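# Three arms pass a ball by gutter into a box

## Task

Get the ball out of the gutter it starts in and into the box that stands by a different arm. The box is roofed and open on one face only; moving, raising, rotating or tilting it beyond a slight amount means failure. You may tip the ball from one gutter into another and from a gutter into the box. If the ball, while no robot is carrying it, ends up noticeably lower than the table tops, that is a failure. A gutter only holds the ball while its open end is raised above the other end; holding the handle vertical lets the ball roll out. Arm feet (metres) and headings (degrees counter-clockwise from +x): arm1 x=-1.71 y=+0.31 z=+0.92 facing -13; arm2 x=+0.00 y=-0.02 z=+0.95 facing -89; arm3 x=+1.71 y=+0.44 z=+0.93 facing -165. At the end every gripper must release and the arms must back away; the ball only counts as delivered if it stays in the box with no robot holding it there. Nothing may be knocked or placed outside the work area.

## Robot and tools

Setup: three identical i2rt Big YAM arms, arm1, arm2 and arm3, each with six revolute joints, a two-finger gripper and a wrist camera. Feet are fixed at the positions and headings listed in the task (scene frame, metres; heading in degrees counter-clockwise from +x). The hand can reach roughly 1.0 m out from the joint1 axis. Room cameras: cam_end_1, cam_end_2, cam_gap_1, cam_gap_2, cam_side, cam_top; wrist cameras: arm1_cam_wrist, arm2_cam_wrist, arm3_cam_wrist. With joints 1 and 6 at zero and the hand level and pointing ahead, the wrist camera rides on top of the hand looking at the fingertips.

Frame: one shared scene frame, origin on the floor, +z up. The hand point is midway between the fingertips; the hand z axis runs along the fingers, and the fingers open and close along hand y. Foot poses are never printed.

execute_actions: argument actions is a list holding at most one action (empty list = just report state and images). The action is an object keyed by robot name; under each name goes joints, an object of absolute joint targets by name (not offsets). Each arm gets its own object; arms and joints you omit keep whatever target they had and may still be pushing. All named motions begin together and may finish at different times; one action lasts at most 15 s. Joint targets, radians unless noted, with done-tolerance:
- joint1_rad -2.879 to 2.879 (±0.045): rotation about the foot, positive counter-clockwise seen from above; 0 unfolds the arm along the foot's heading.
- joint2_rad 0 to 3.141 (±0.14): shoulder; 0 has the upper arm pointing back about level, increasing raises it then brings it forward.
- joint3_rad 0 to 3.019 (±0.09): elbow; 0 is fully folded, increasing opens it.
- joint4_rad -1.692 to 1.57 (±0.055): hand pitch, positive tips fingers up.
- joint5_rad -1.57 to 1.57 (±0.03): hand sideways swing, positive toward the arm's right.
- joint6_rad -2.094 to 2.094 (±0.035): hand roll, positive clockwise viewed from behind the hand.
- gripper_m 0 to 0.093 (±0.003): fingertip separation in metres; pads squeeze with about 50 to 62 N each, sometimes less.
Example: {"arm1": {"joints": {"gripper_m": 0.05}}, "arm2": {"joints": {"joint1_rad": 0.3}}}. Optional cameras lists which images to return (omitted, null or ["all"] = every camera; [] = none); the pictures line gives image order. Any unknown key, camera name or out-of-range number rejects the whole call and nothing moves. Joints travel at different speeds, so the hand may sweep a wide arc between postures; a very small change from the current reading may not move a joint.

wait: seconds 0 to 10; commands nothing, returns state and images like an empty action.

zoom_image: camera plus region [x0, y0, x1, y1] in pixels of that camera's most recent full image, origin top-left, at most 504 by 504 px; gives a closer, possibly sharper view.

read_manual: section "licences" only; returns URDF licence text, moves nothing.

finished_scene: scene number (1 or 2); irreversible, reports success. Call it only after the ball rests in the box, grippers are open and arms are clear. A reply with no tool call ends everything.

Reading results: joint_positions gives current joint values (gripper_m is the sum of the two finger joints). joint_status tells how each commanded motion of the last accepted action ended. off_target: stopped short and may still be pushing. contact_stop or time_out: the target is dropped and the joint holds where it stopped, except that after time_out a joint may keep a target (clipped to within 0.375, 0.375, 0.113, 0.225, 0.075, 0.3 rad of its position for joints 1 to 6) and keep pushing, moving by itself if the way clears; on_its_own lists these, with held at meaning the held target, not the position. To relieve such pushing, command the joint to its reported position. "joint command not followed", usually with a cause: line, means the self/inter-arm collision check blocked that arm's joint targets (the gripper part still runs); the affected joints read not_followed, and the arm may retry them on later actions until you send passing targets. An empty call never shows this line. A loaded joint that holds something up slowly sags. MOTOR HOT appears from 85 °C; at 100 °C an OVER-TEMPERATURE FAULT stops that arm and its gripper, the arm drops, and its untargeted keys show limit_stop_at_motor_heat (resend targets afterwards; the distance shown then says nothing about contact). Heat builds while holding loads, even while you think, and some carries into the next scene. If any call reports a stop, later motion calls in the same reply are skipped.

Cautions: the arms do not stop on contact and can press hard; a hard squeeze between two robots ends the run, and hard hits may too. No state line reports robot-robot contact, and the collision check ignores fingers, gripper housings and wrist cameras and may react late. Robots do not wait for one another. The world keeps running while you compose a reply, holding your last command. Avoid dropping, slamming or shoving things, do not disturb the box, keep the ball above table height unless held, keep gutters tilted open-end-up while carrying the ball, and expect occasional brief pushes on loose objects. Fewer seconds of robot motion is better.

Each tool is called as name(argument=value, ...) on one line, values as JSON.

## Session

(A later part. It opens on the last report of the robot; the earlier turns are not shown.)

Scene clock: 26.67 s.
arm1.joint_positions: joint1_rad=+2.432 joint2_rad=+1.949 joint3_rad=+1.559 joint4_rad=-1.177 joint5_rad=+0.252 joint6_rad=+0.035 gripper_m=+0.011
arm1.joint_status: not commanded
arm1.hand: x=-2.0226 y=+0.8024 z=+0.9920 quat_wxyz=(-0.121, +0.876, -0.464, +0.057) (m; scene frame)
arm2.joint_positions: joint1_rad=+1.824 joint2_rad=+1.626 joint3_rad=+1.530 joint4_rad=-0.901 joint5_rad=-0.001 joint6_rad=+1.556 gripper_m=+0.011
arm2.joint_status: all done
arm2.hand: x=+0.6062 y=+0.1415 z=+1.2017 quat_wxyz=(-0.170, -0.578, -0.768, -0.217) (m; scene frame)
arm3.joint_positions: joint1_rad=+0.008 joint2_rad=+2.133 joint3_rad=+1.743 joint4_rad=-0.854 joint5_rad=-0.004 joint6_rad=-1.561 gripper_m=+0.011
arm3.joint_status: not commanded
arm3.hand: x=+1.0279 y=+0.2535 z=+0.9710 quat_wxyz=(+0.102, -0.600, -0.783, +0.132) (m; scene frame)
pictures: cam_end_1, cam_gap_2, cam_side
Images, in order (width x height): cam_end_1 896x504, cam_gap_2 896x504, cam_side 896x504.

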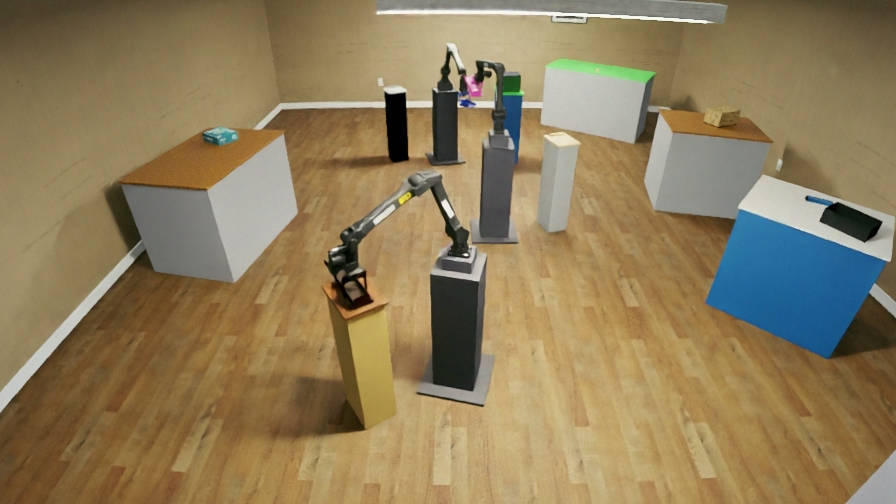

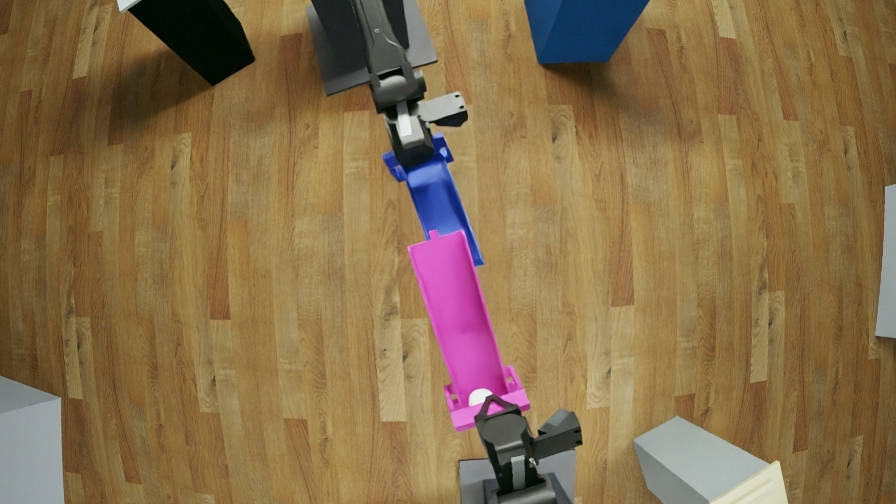

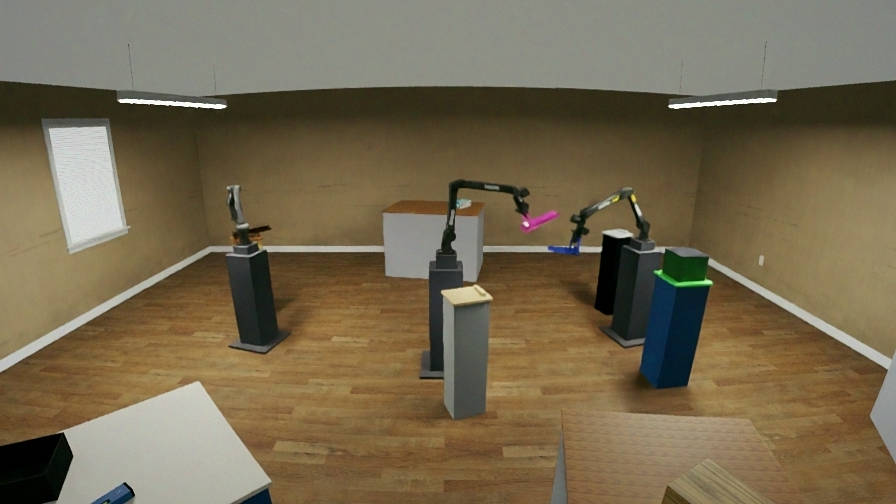

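execute_actions(actions=[{"arm1":{"joints":{"gripper_m":0.09}},"arm2":{"joints":{"joint1_rad":1.80,"joint2_rad":2.08,"joint3_rad":2.2,"joint4_rad":-1.2}},"arm3":{"joints":{"joint4_rad":-0.77}}}], cameras=["cam_gap_2","cam_side"])

zoom_image(camera="cam_side", region=[480, 170, 640, 270])

Scene clock: 28.23 s.
arm1.joint_positions: joint1_rad=+2.432 joint2_rad=+1.945 joint3_rad=+1.559 joint4_rad=-1.177 joint5_rad=+0.253 joint6_rad=+0.035 gripper_m=+0.090
arm1.joint_status: all done
arm1.hand: x=-2.0226 y=+0.8027 z=+0.9944 quat_wxyz=(-0.122, +0.875, -0.464, +0.056) (m; scene frame)
arm2.joint_positions: joint1_rad=+1.806 joint2_rad=+2.131 joint3_rad=+2.130 joint4_rad=-1.193 joint5_rad=-0.001 joint6_rad=+1.556 gripper_m=+0.011
arm2.joint_status: all done
arm2.hand: x=+0.7329 y=+0.1615 z=+1.1235 quat_wxyz=(-0.112, -0.599, -0.781, -0.139) (m; scene frame)
arm3.joint_positions: joint1_rad=+0.008 joint2_rad=+2.133 joint3_rad=+1.743 joint4_rad=-0.796 joint5_rad=-0.004 joint6_rad=-1.561 gripper_m=+0.011
arm3.joint_status: all done
arm3.hand: x=+1.0151 y=+0.2499 z=+0.9761 quat_wxyz=(+0.119, -0.596, -0.779, +0.155) (m; scene frame)
pictures: cam_gap_2, cam_side
Images, in order (width x height): cam_gap_2 896x504, cam_side 896x504.

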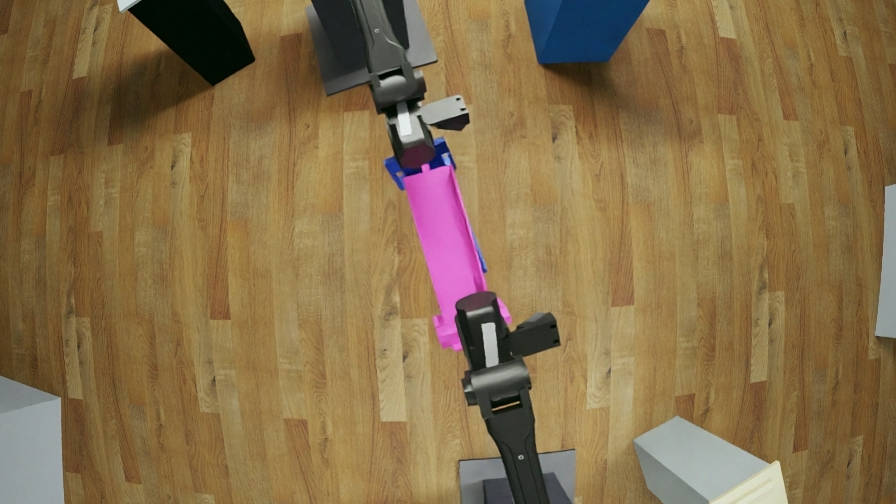

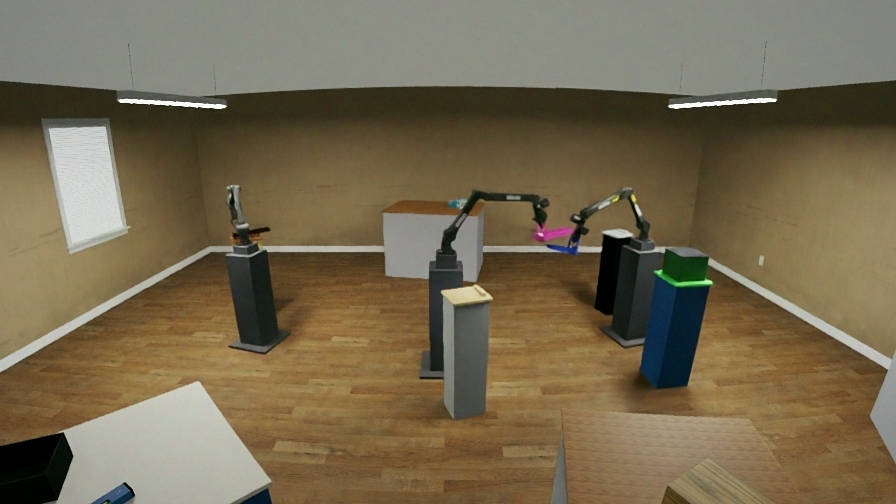

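Region (480, 170, 640, 270) of cam_side's 896x504 image, scaled by 3.150, with more detail than that image has; it fills the top 315 rows of this view, and the rest is white.

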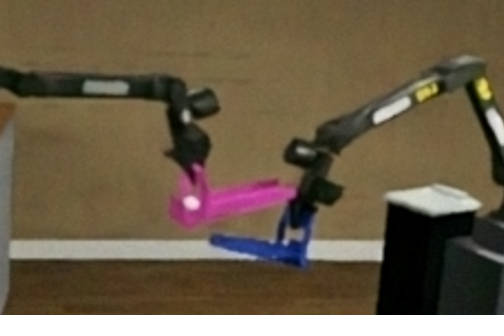

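execute_actions(actions=[{"arm1":{"joints":{"joint2_rad":1.6}},"arm2":{"joints":{"joint2_rad":2.04,"joint4_rad":-1.55}}}], cameras=[])

wait(seconds=1.5)

zoom_image(camera="cam_side", region=[480, 170, 640, 270])

Scene clock: 29.83 s.
arm1.joint_positions: joint1_rad=+2.432 joint2_rad=+1.594 joint3_rad=+1.559 joint4_rad=-1.177 joint5_rad=+0.254 joint6_rad=+0.035 gripper_m=+0.090
arm1.joint_status: all done
arm1.hand: x=-2.0165 y=+0.7893 z=+1.1897 quat_wxyz=(-0.196, +0.852, -0.475, -0.101) (m; scene frame)
arm2.joint_positions: joint1_rad=+1.806 joint2_rad=+2.100 joint3_rad=+2.130 joint4_rad=-1.537 joint5_rad=-0.001 joint6_rad=+1.556 gripper_m=+0.011
arm2.joint_status: all done
arm2.hand: x=+0.6515 y=+0.1410 z=+1.1283 quat_wxyz=(-0.016, -0.609, -0.793, -0.018) (m; scene frame)
arm3.joint_positions: joint1_rad=+0.008 joint2_rad=+2.133 joint3_rad=+1.743 joint4_rad=-0.796 joint5_rad=-0.004 joint6_rad=-1.561 gripper_m=+0.011
arm3.joint_status: not commanded
arm3.hand: x=+1.0151 y=+0.2499 z=+0.9761 quat_wxyz=(+0.119, -0.596, -0.779, +0.155) (m; scene frame)
pictures: none
No camera images: the call's "cameras" was empty. Leave "cameras" out to get every camera's image.

Scene clock: 31.33 s.
arm1.joint_positions: joint1_rad=+2.432 joint2_rad=+1.594 joint3_rad=+1.559 joint4_rad=-1.177 joint5_rad=+0.254 joint6_rad=+0.035 gripper_m=+0.090
arm1.joint_status: all done
arm1.hand: x=-2.0165 y=+0.7893 z=+1.1897 quat_wxyz=(-0.196, +0.852, -0.475, -0.101) (m; scene frame)
arm2.joint_positions: joint1_rad=+1.806 joint2_rad=+2.100 joint3_rad=+2.130 joint4_rad=-1.537 joint5_rad=-0.001 joint6_rad=+1.556 gripper_m=+0.011
arm2.joint_status: all done
arm2.hand: x=+0.6515 y=+0.1410 z=+1.1283 quat_wxyz=(-0.016, -0.609, -0.793, -0.018) (m; scene frame)
arm3.joint_positions: joint1_rad=+0.008 joint2_rad=+2.133 joint3_rad=+1.743 joint4_rad=-0.795 joint5_rad=-0.001 joint6_rad=-1.564 gripper_m=+0.011
arm3.joint_status: not commanded
arm3.hand: x=+1.0150 y=+0.2503 z=+0.9764 quat_wxyz=(+0.121, -0.595, -0.779, +0.154) (m; scene frame)
wait: 1.50 s; at rest by 0.67 s
pictures: arm1_cam_wrist, arm2_cam_wrist, arm3_cam_wrist, cam_end_1, cam_end_2, cam_gap_1, cam_gap_2, cam_side, cam_top
Images, in order (width x height): arm1_cam_wrist 616x616, arm2_cam_wrist 616x616, arm3_cam_wrist 616x616, cam_end_1 896x504, cam_end_2 896x504, cam_gap_1 896x504, cam_gap_2 896x504, cam_side 896x504, cam_top 896x504.

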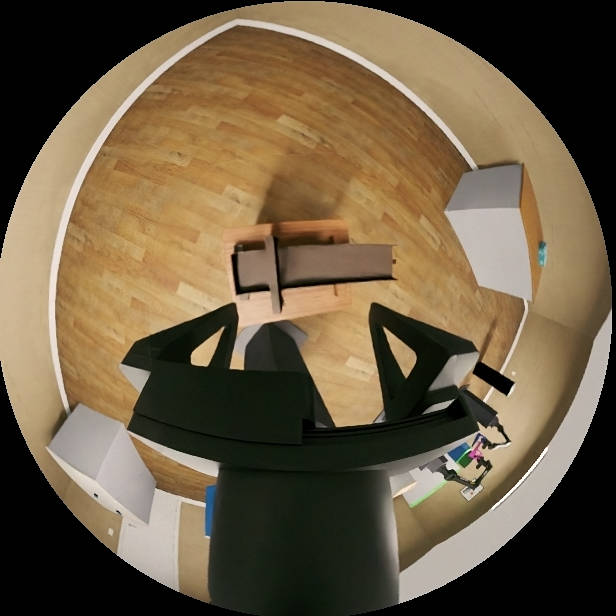

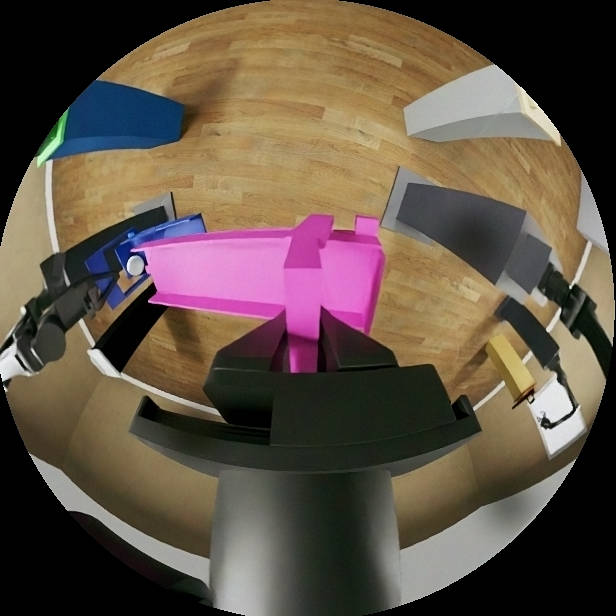

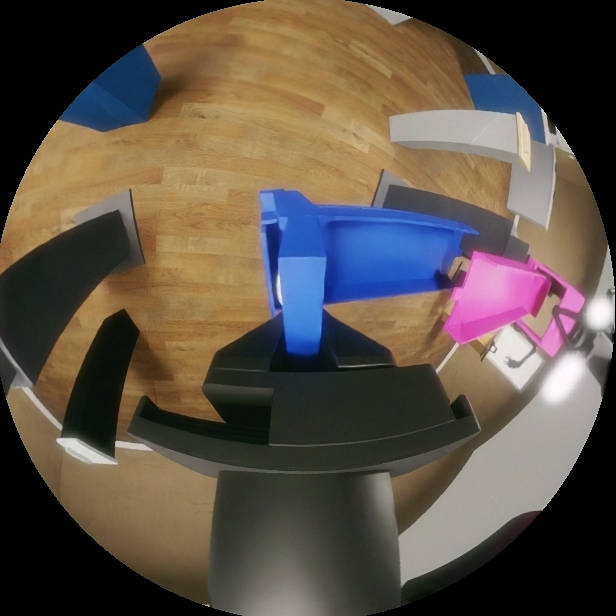

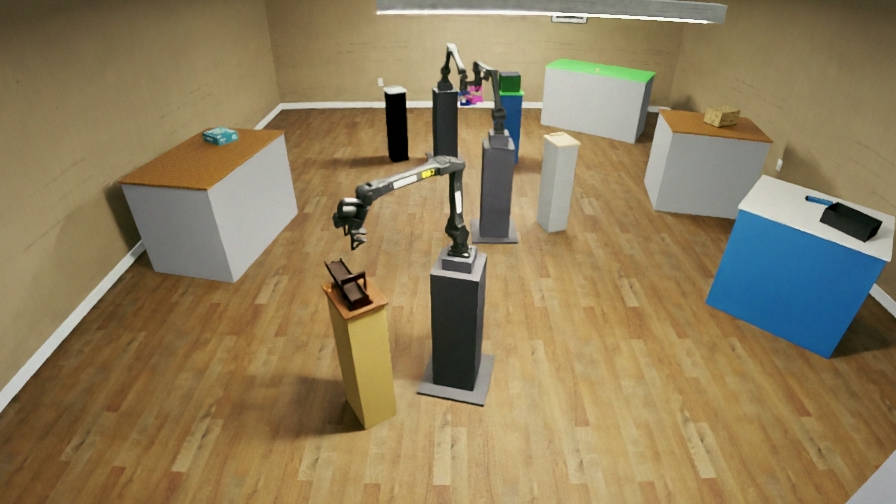

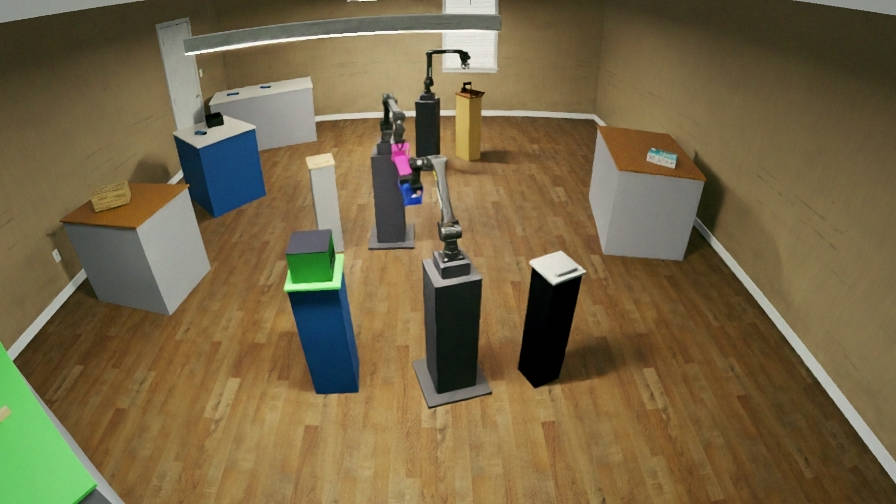

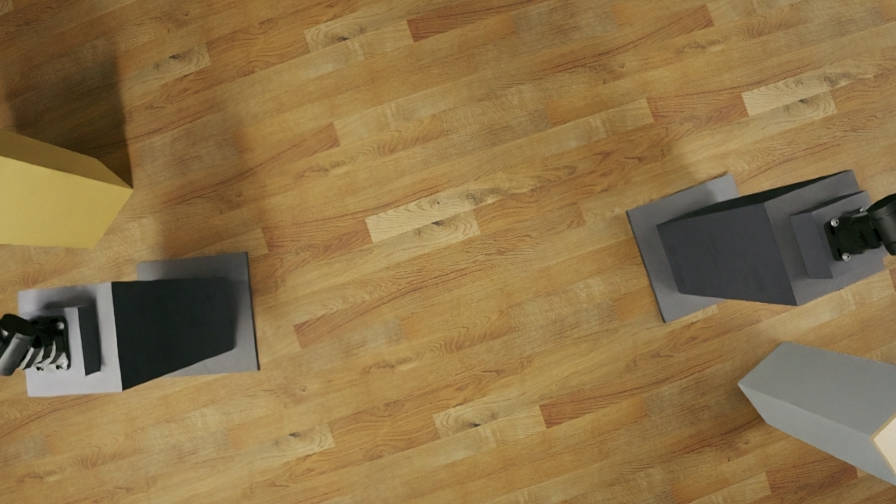

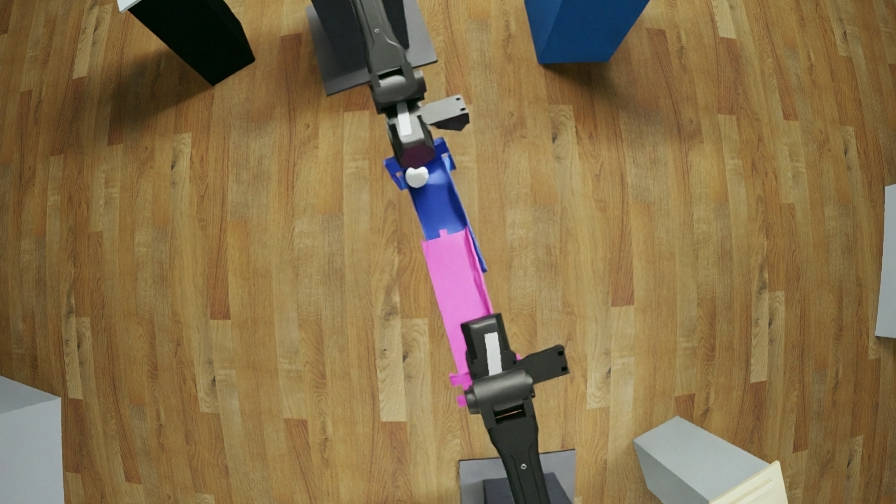

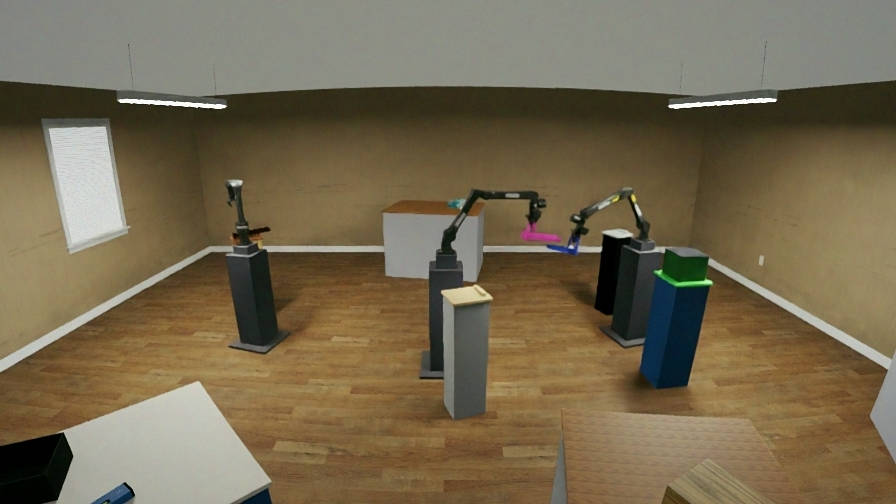

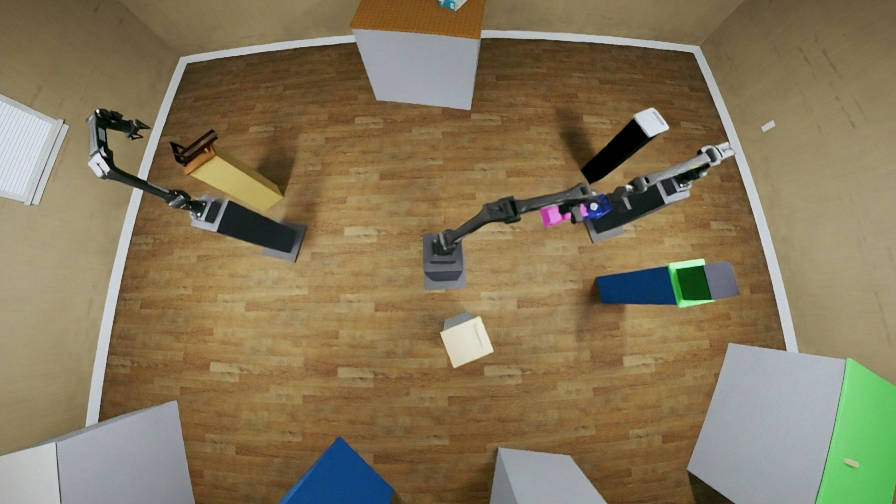

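Region (480, 170, 640, 270) of cam_side's 896x504 image, scaled by 3.150, with more detail than that image has; it fills the top 315 rows of this view, and the rest is white.

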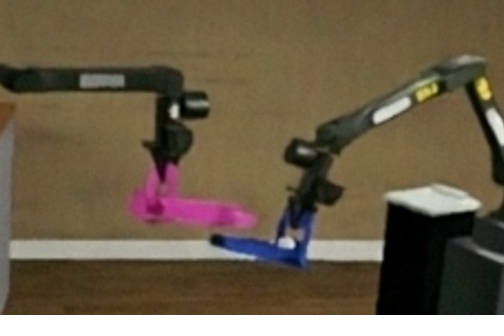

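execute_actions(actions=[{"arm2":{"joints":{"joint1_rad":0.06,"joint2_rad":1.75,"joint3_rad":1.58,"joint4_rad":-1.134,"joint5_rad":-0.256,"joint6_rad":-0.293}}}], cameras=[])

execute_actions(actions=[{"arm2":{"joints":{"joint2_rad":2.02}},"arm3":{"joints":{"joint2_rad":0.68,"joint3_rad":0.58,"joint4_rad":-0.75}}}], cameras=["cam_side"])

execute_actions(actions=[{"arm3":{"joints":{"joint1_rad":1.31,"joint4_rad":-1.05}}}], cameras=["cam_side","cam_end_2","arm3_cam_wrist","cam_top"])

zoom_image(camera="cam_end_2", region=[260, 150, 500, 310])

zoom_image(camera="cam_side", region=[400, 220, 540, 320])

Scene clock: 33.90 s.
arm1.joint_positions: joint1_rad=+2.432 joint2_rad=+1.594 joint3_rad=+1.559 joint4_rad=-1.177 joint5_rad=+0.254 joint6_rad=+0.035 gripper_m=+0.090
arm1.joint_status: not commanded
arm1.hand: x=-2.0165 y=+0.7893 z=+1.1897 quat_wxyz=(-0.196, +0.852, -0.475, -0.101) (m; scene frame)
arm2.joint_positions: joint1_rad=+0.053 joint2_rad=+1.798 joint3_rad=+1.569 joint4_rad=-1.144 joint5_rad=-0.249 joint6_rad=-0.278 gripper_m=+0.011
arm2.joint_status: all done
arm2.hand: x=+0.0828 y=-0.6110 z=+1.1154 quat_wxyz=(-0.154, -0.558, -0.815, +0.006) (m; scene frame)
arm3.joint_positions: joint1_rad=+0.008 joint2_rad=+2.133 joint3_rad=+1.743 joint4_rad=-0.795 joint5_rad=-0.001 joint6_rad=-1.564 gripper_m=+0.011
arm3.joint_status: not commanded
arm3.hand: x=+1.0150 y=+0.2503 z=+0.9764 quat_wxyz=(+0.121, -0.595, -0.779, +0.154) (m; scene frame)
pictures: none
No camera images: the call's "cameras" was empty. Leave "cameras" out to get every camera's image.

Scene clock: 35.70 s.
arm1.joint_positions: joint1_rad=+2.432 joint2_rad=+1.594 joint3_rad=+1.559 joint4_rad=-1.177 joint5_rad=+0.254 joint6_rad=+0.035 gripper_m=+0.090
arm1.joint_status: not commanded
arm1.hand: x=-2.0165 y=+0.7893 z=+1.1897 quat_wxyz=(-0.196, +0.852, -0.475, -0.101) (m; scene frame)
arm2.joint_positions: joint1_rad=+0.052 joint2_rad=+2.046 joint3_rad=+1.567 joint4_rad=-1.144 joint5_rad=-0.253 joint6_rad=-0.282 gripper_m=+0.011
arm2.joint_status: all done
arm2.hand: x=+0.0800 y=-0.6016 z=+0.9734 quat_wxyz=(-0.078, -0.573, -0.811, -0.092) (m; scene frame)
arm3.joint_positions: joint1_rad=+0.008 joint2_rad=+0.687 joint3_rad=+0.552 joint4_rad=-0.763 joint5_rad=-0.001 joint6_rad=-1.564 gripper_m=+0.011
arm3.joint_status: all done
arm3.hand: x=+1.4238 y=+0.3626 z=+1.1108 quat_wxyz=(+0.204, -0.572, -0.749, +0.265) (m; scene frame)
pictures: cam_side
Images, in order (width x height): cam_side 896x504.

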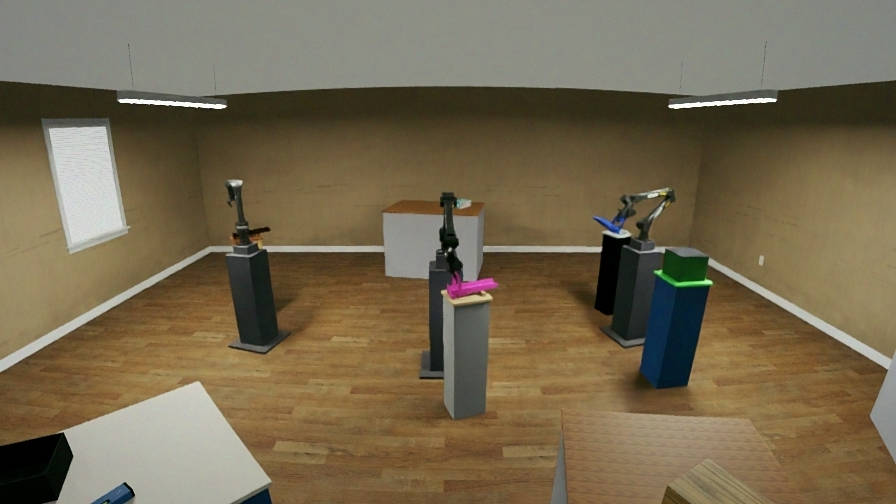

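Scene clock: 37.33 s.
arm1.joint_positions: joint1_rad=+2.432 joint2_rad=+1.594 joint3_rad=+1.559 joint4_rad=-1.177 joint5_rad=+0.254 joint6_rad=+0.035 gripper_m=+0.090
arm1.joint_status: not commanded
arm1.hand: x=-2.0165 y=+0.7893 z=+1.1897 quat_wxyz=(-0.196, +0.852, -0.475, -0.101) (m; scene frame)
arm2.joint_positions: joint1_rad=+0.052 joint2_rad=+2.046 joint3_rad=+1.567 joint4_rad=-1.144 joint5_rad=-0.253 joint6_rad=-0.282 gripper_m=+0.011
arm2.joint_status: not commanded
arm2.hand: x=+0.0800 y=-0.6016 z=+0.9734 quat_wxyz=(-0.078, -0.573, -0.811, -0.092) (m; scene frame)
arm3.joint_positions: joint1_rad=+1.305 joint2_rad=+0.687 joint3_rad=+0.552 joint4_rad=-1.045 joint5_rad=+0.000 joint6_rad=-1.564 gripper_m=+0.011
arm3.joint_status: all done
arm3.hand: x=+1.7153 y=+0.1995 z=+1.0719 quat_wxyz=(+0.005, -0.004, -0.981, +0.192) (m; scene frame)
pictures: arm3_cam_wrist, cam_end_2, cam_side, cam_top
Images, in order (width x height): arm3_cam_wrist 616x616, cam_end_2 896x504, cam_side 896x504, cam_top 896x504.

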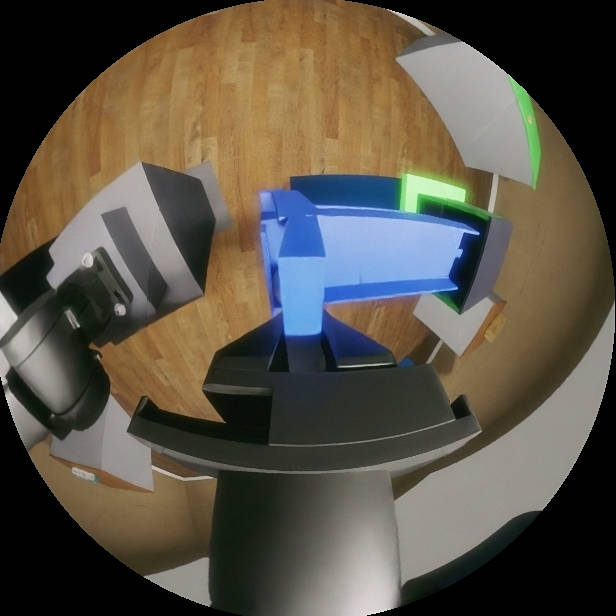

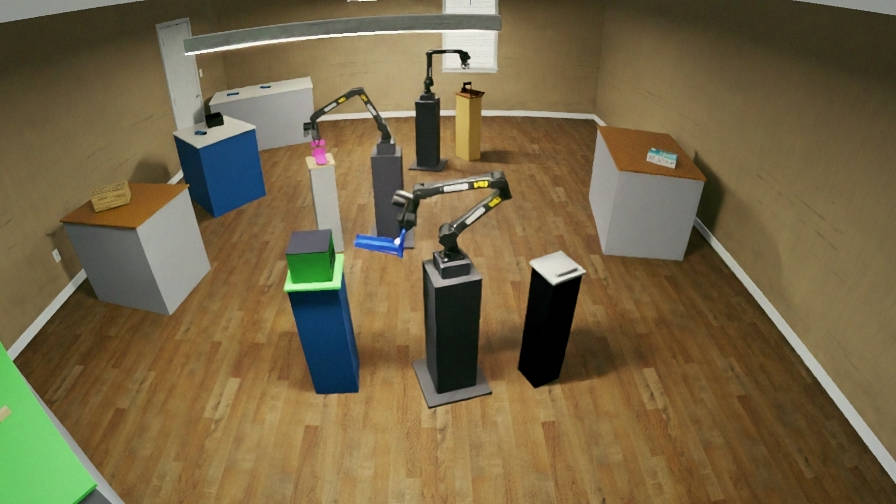

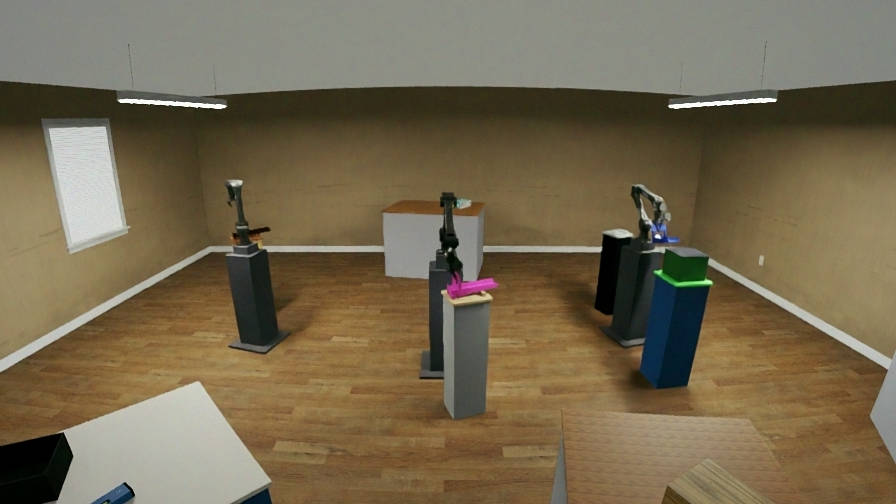

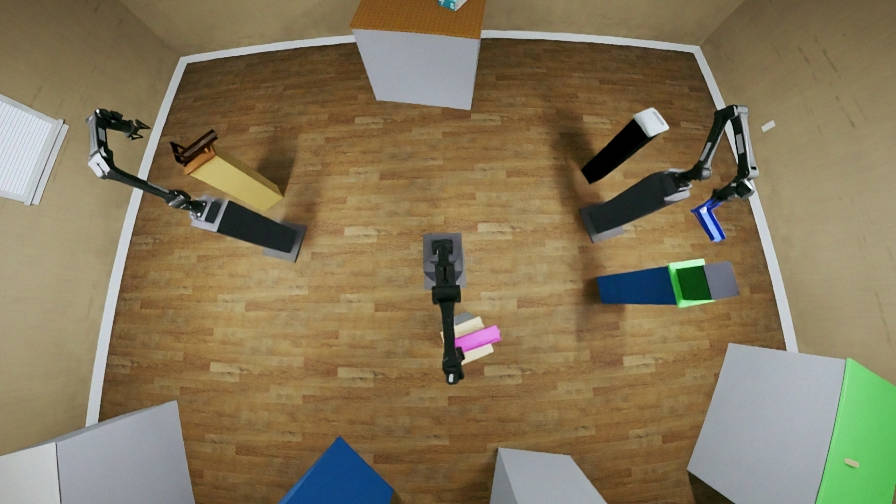

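Region (260, 150, 500, 310) of cam_end_2's 896x504 image, scaled by 2.100, with more detail than that image has.

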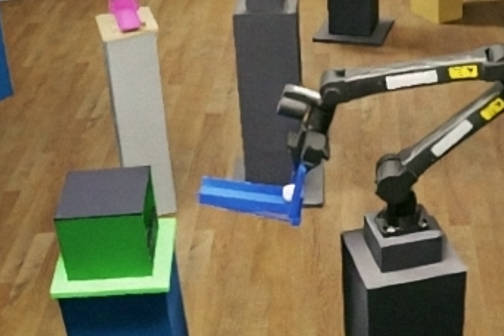

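Region (400, 220, 540, 320) of cam_side's 896x504 image, scaled by 3.600, with more detail than that image has; it fills the top 360 rows of this view, and the rest is white.

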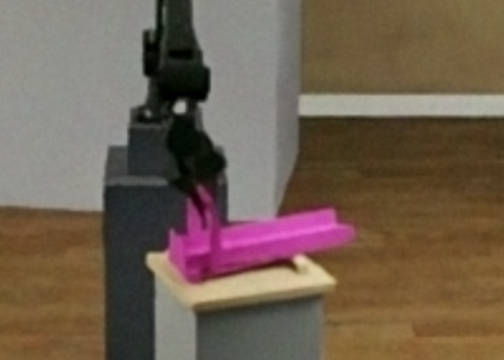

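execute_actions(actions=[{"arm2":{"joints":{"gripper_m":0.09}},"arm3":{"joints":{"joint2_rad":1.10,"joint3_rad":0.66,"joint4_rad":-0.79}}}], cameras=["cam_end_2","arm3_cam_wrist"])

zoom_image(camera="cam_end_2", region=[260, 150, 500, 310])

Scene clock: 38.67 s.
arm1.joint_positions: joint1_rad=+2.432 joint2_rad=+1.594 joint3_rad=+1.559 joint4_rad=-1.177 joint5_rad=+0.254 joint6_rad=+0.035 gripper_m=+0.090
arm1.joint_status: not commanded
arm1.hand: x=-2.0165 y=+0.7893 z=+1.1897 quat_wxyz=(-0.196, +0.852, -0.475, -0.101) (m; scene frame)
arm2.joint_positions: joint1_rad=+0.052 joint2_rad=+2.046 joint3_rad=+1.567 joint4_rad=-1.144 joint5_rad=-0.253 joint6_rad=-0.282 gripper_m=+0.090
arm2.joint_status: all done
arm2.hand: x=+0.0801 y=-0.6016 z=+0.9734 quat_wxyz=(-0.079, -0.573, -0.811, -0.092) (m; scene frame)
arm3.joint_positions: joint1_rad=+1.305 joint2_rad=+1.115 joint3_rad=+0.616 joint4_rad=-0.813 joint5_rad=+0.000 joint6_rad=-1.564 gripper_m=+0.011
arm3.joint_status: all done
arm3.hand: x=+1.7145 y=+0.1302 z=+1.0067 quat_wxyz=(+0.005, -0.004, -0.992, +0.126) (m; scene frame)
pictures: arm3_cam_wrist, cam_end_2
Images, in order (width x height): arm3_cam_wrist 616x616, cam_end_2 896x504.

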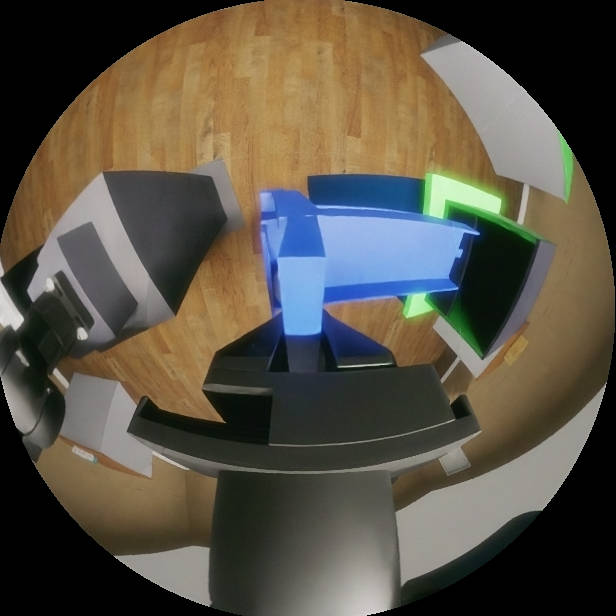

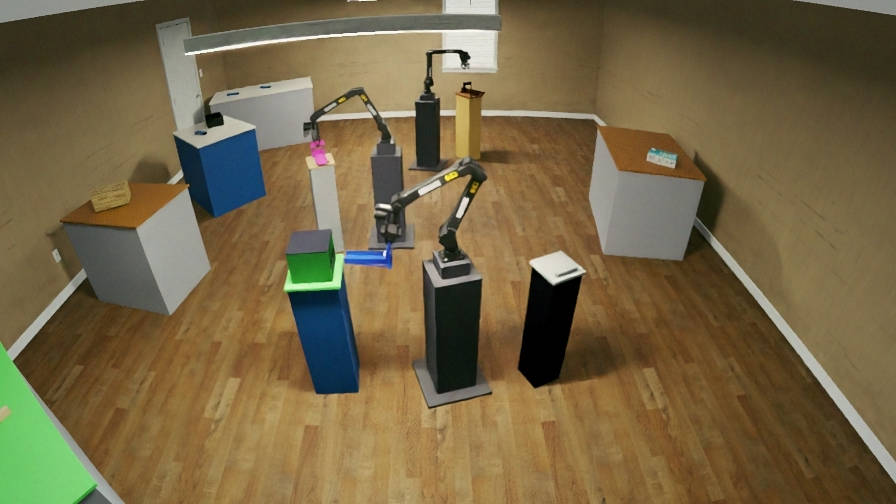

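Region (260, 150, 500, 310) of cam_end_2's 896x504 image, scaled by 2.100, with more detail than that image has.

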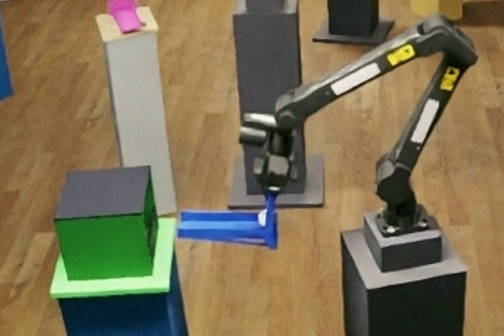

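execute_actions(actions=[{"arm2":{"joints":{"joint2_rad":1.7}},"arm3":{"joints":{"joint1_rad":1.275,"joint2_rad":1.37,"joint3_rad":0.94,"joint4_rad":-0.765}}}], cameras=["cam_end_2","arm3_cam_wrist"])

zoom_image(camera="cam_end_2", region=[260, 150, 500, 310])

Scene clock: 40.23 s.
arm1.joint_positions: joint1_rad=+2.432 joint2_rad=+1.594 joint3_rad=+1.559 joint4_rad=-1.177 joint5_rad=+0.254 joint6_rad=+0.035 gripper_m=+0.090
arm1.joint_status: not commanded
arm1.hand: x=-2.0165 y=+0.7893 z=+1.1897 quat_wxyz=(-0.196, +0.852, -0.475, -0.101) (m; scene frame)
arm2.joint_positions: joint1_rad=+0.052 joint2_rad=+1.697 joint3_rad=+1.567 joint4_rad=-1.144 joint5_rad=-0.255 joint6_rad=-0.282 gripper_m=+0.090
arm2.joint_status: all done
arm2.hand: x=+0.0835 y=-0.6040 z=+1.1717 quat_wxyz=(-0.186, -0.547, -0.815, +0.043) (m; scene frame)
arm3.joint_positions: joint1_rad=+1.282 joint2_rad=+1.380 joint3_rad=+0.894 joint4_rad=-0.778 joint5_rad=+0.000 joint6_rad=-1.564 gripper_m=+0.011
arm3.joint_status: all done
arm3.hand: x=+1.7047 y=+0.0157 z=+1.0285 quat_wxyz=(+0.006, -0.015, -0.989, +0.150) (m; scene frame)
pictures: arm3_cam_wrist, cam_end_2
Images, in order (width x height): arm3_cam_wrist 616x616, cam_end_2 896x504.

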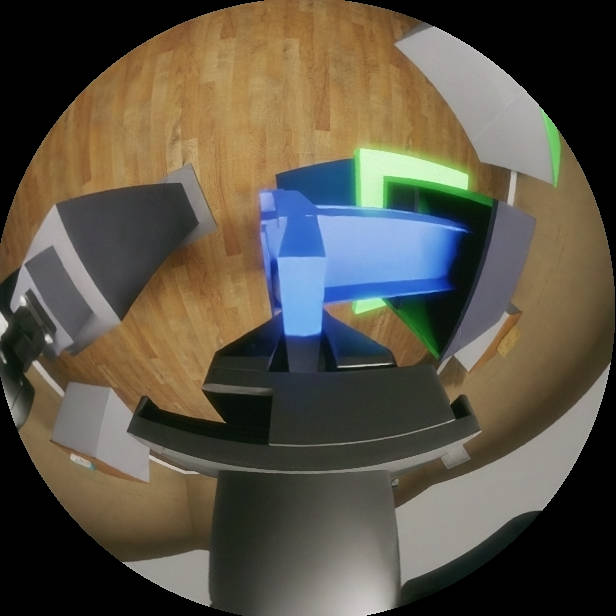

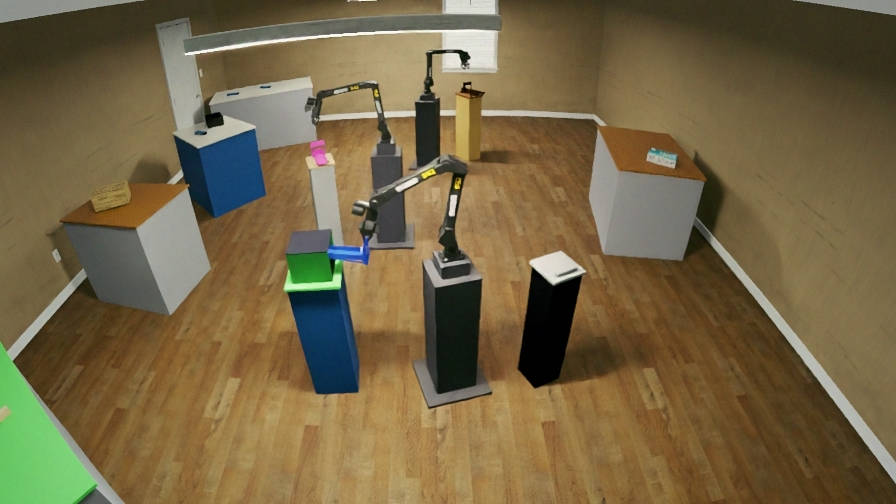

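Region (260, 150, 500, 310) of cam_end_2's 896x504 image, scaled by 2.100, with more detail than that image has.

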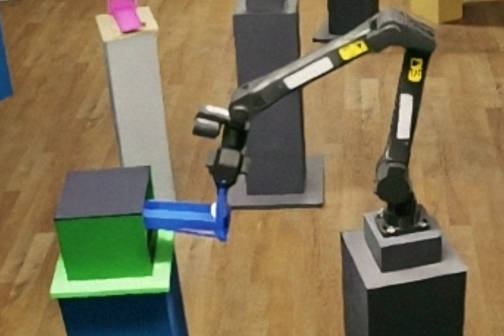

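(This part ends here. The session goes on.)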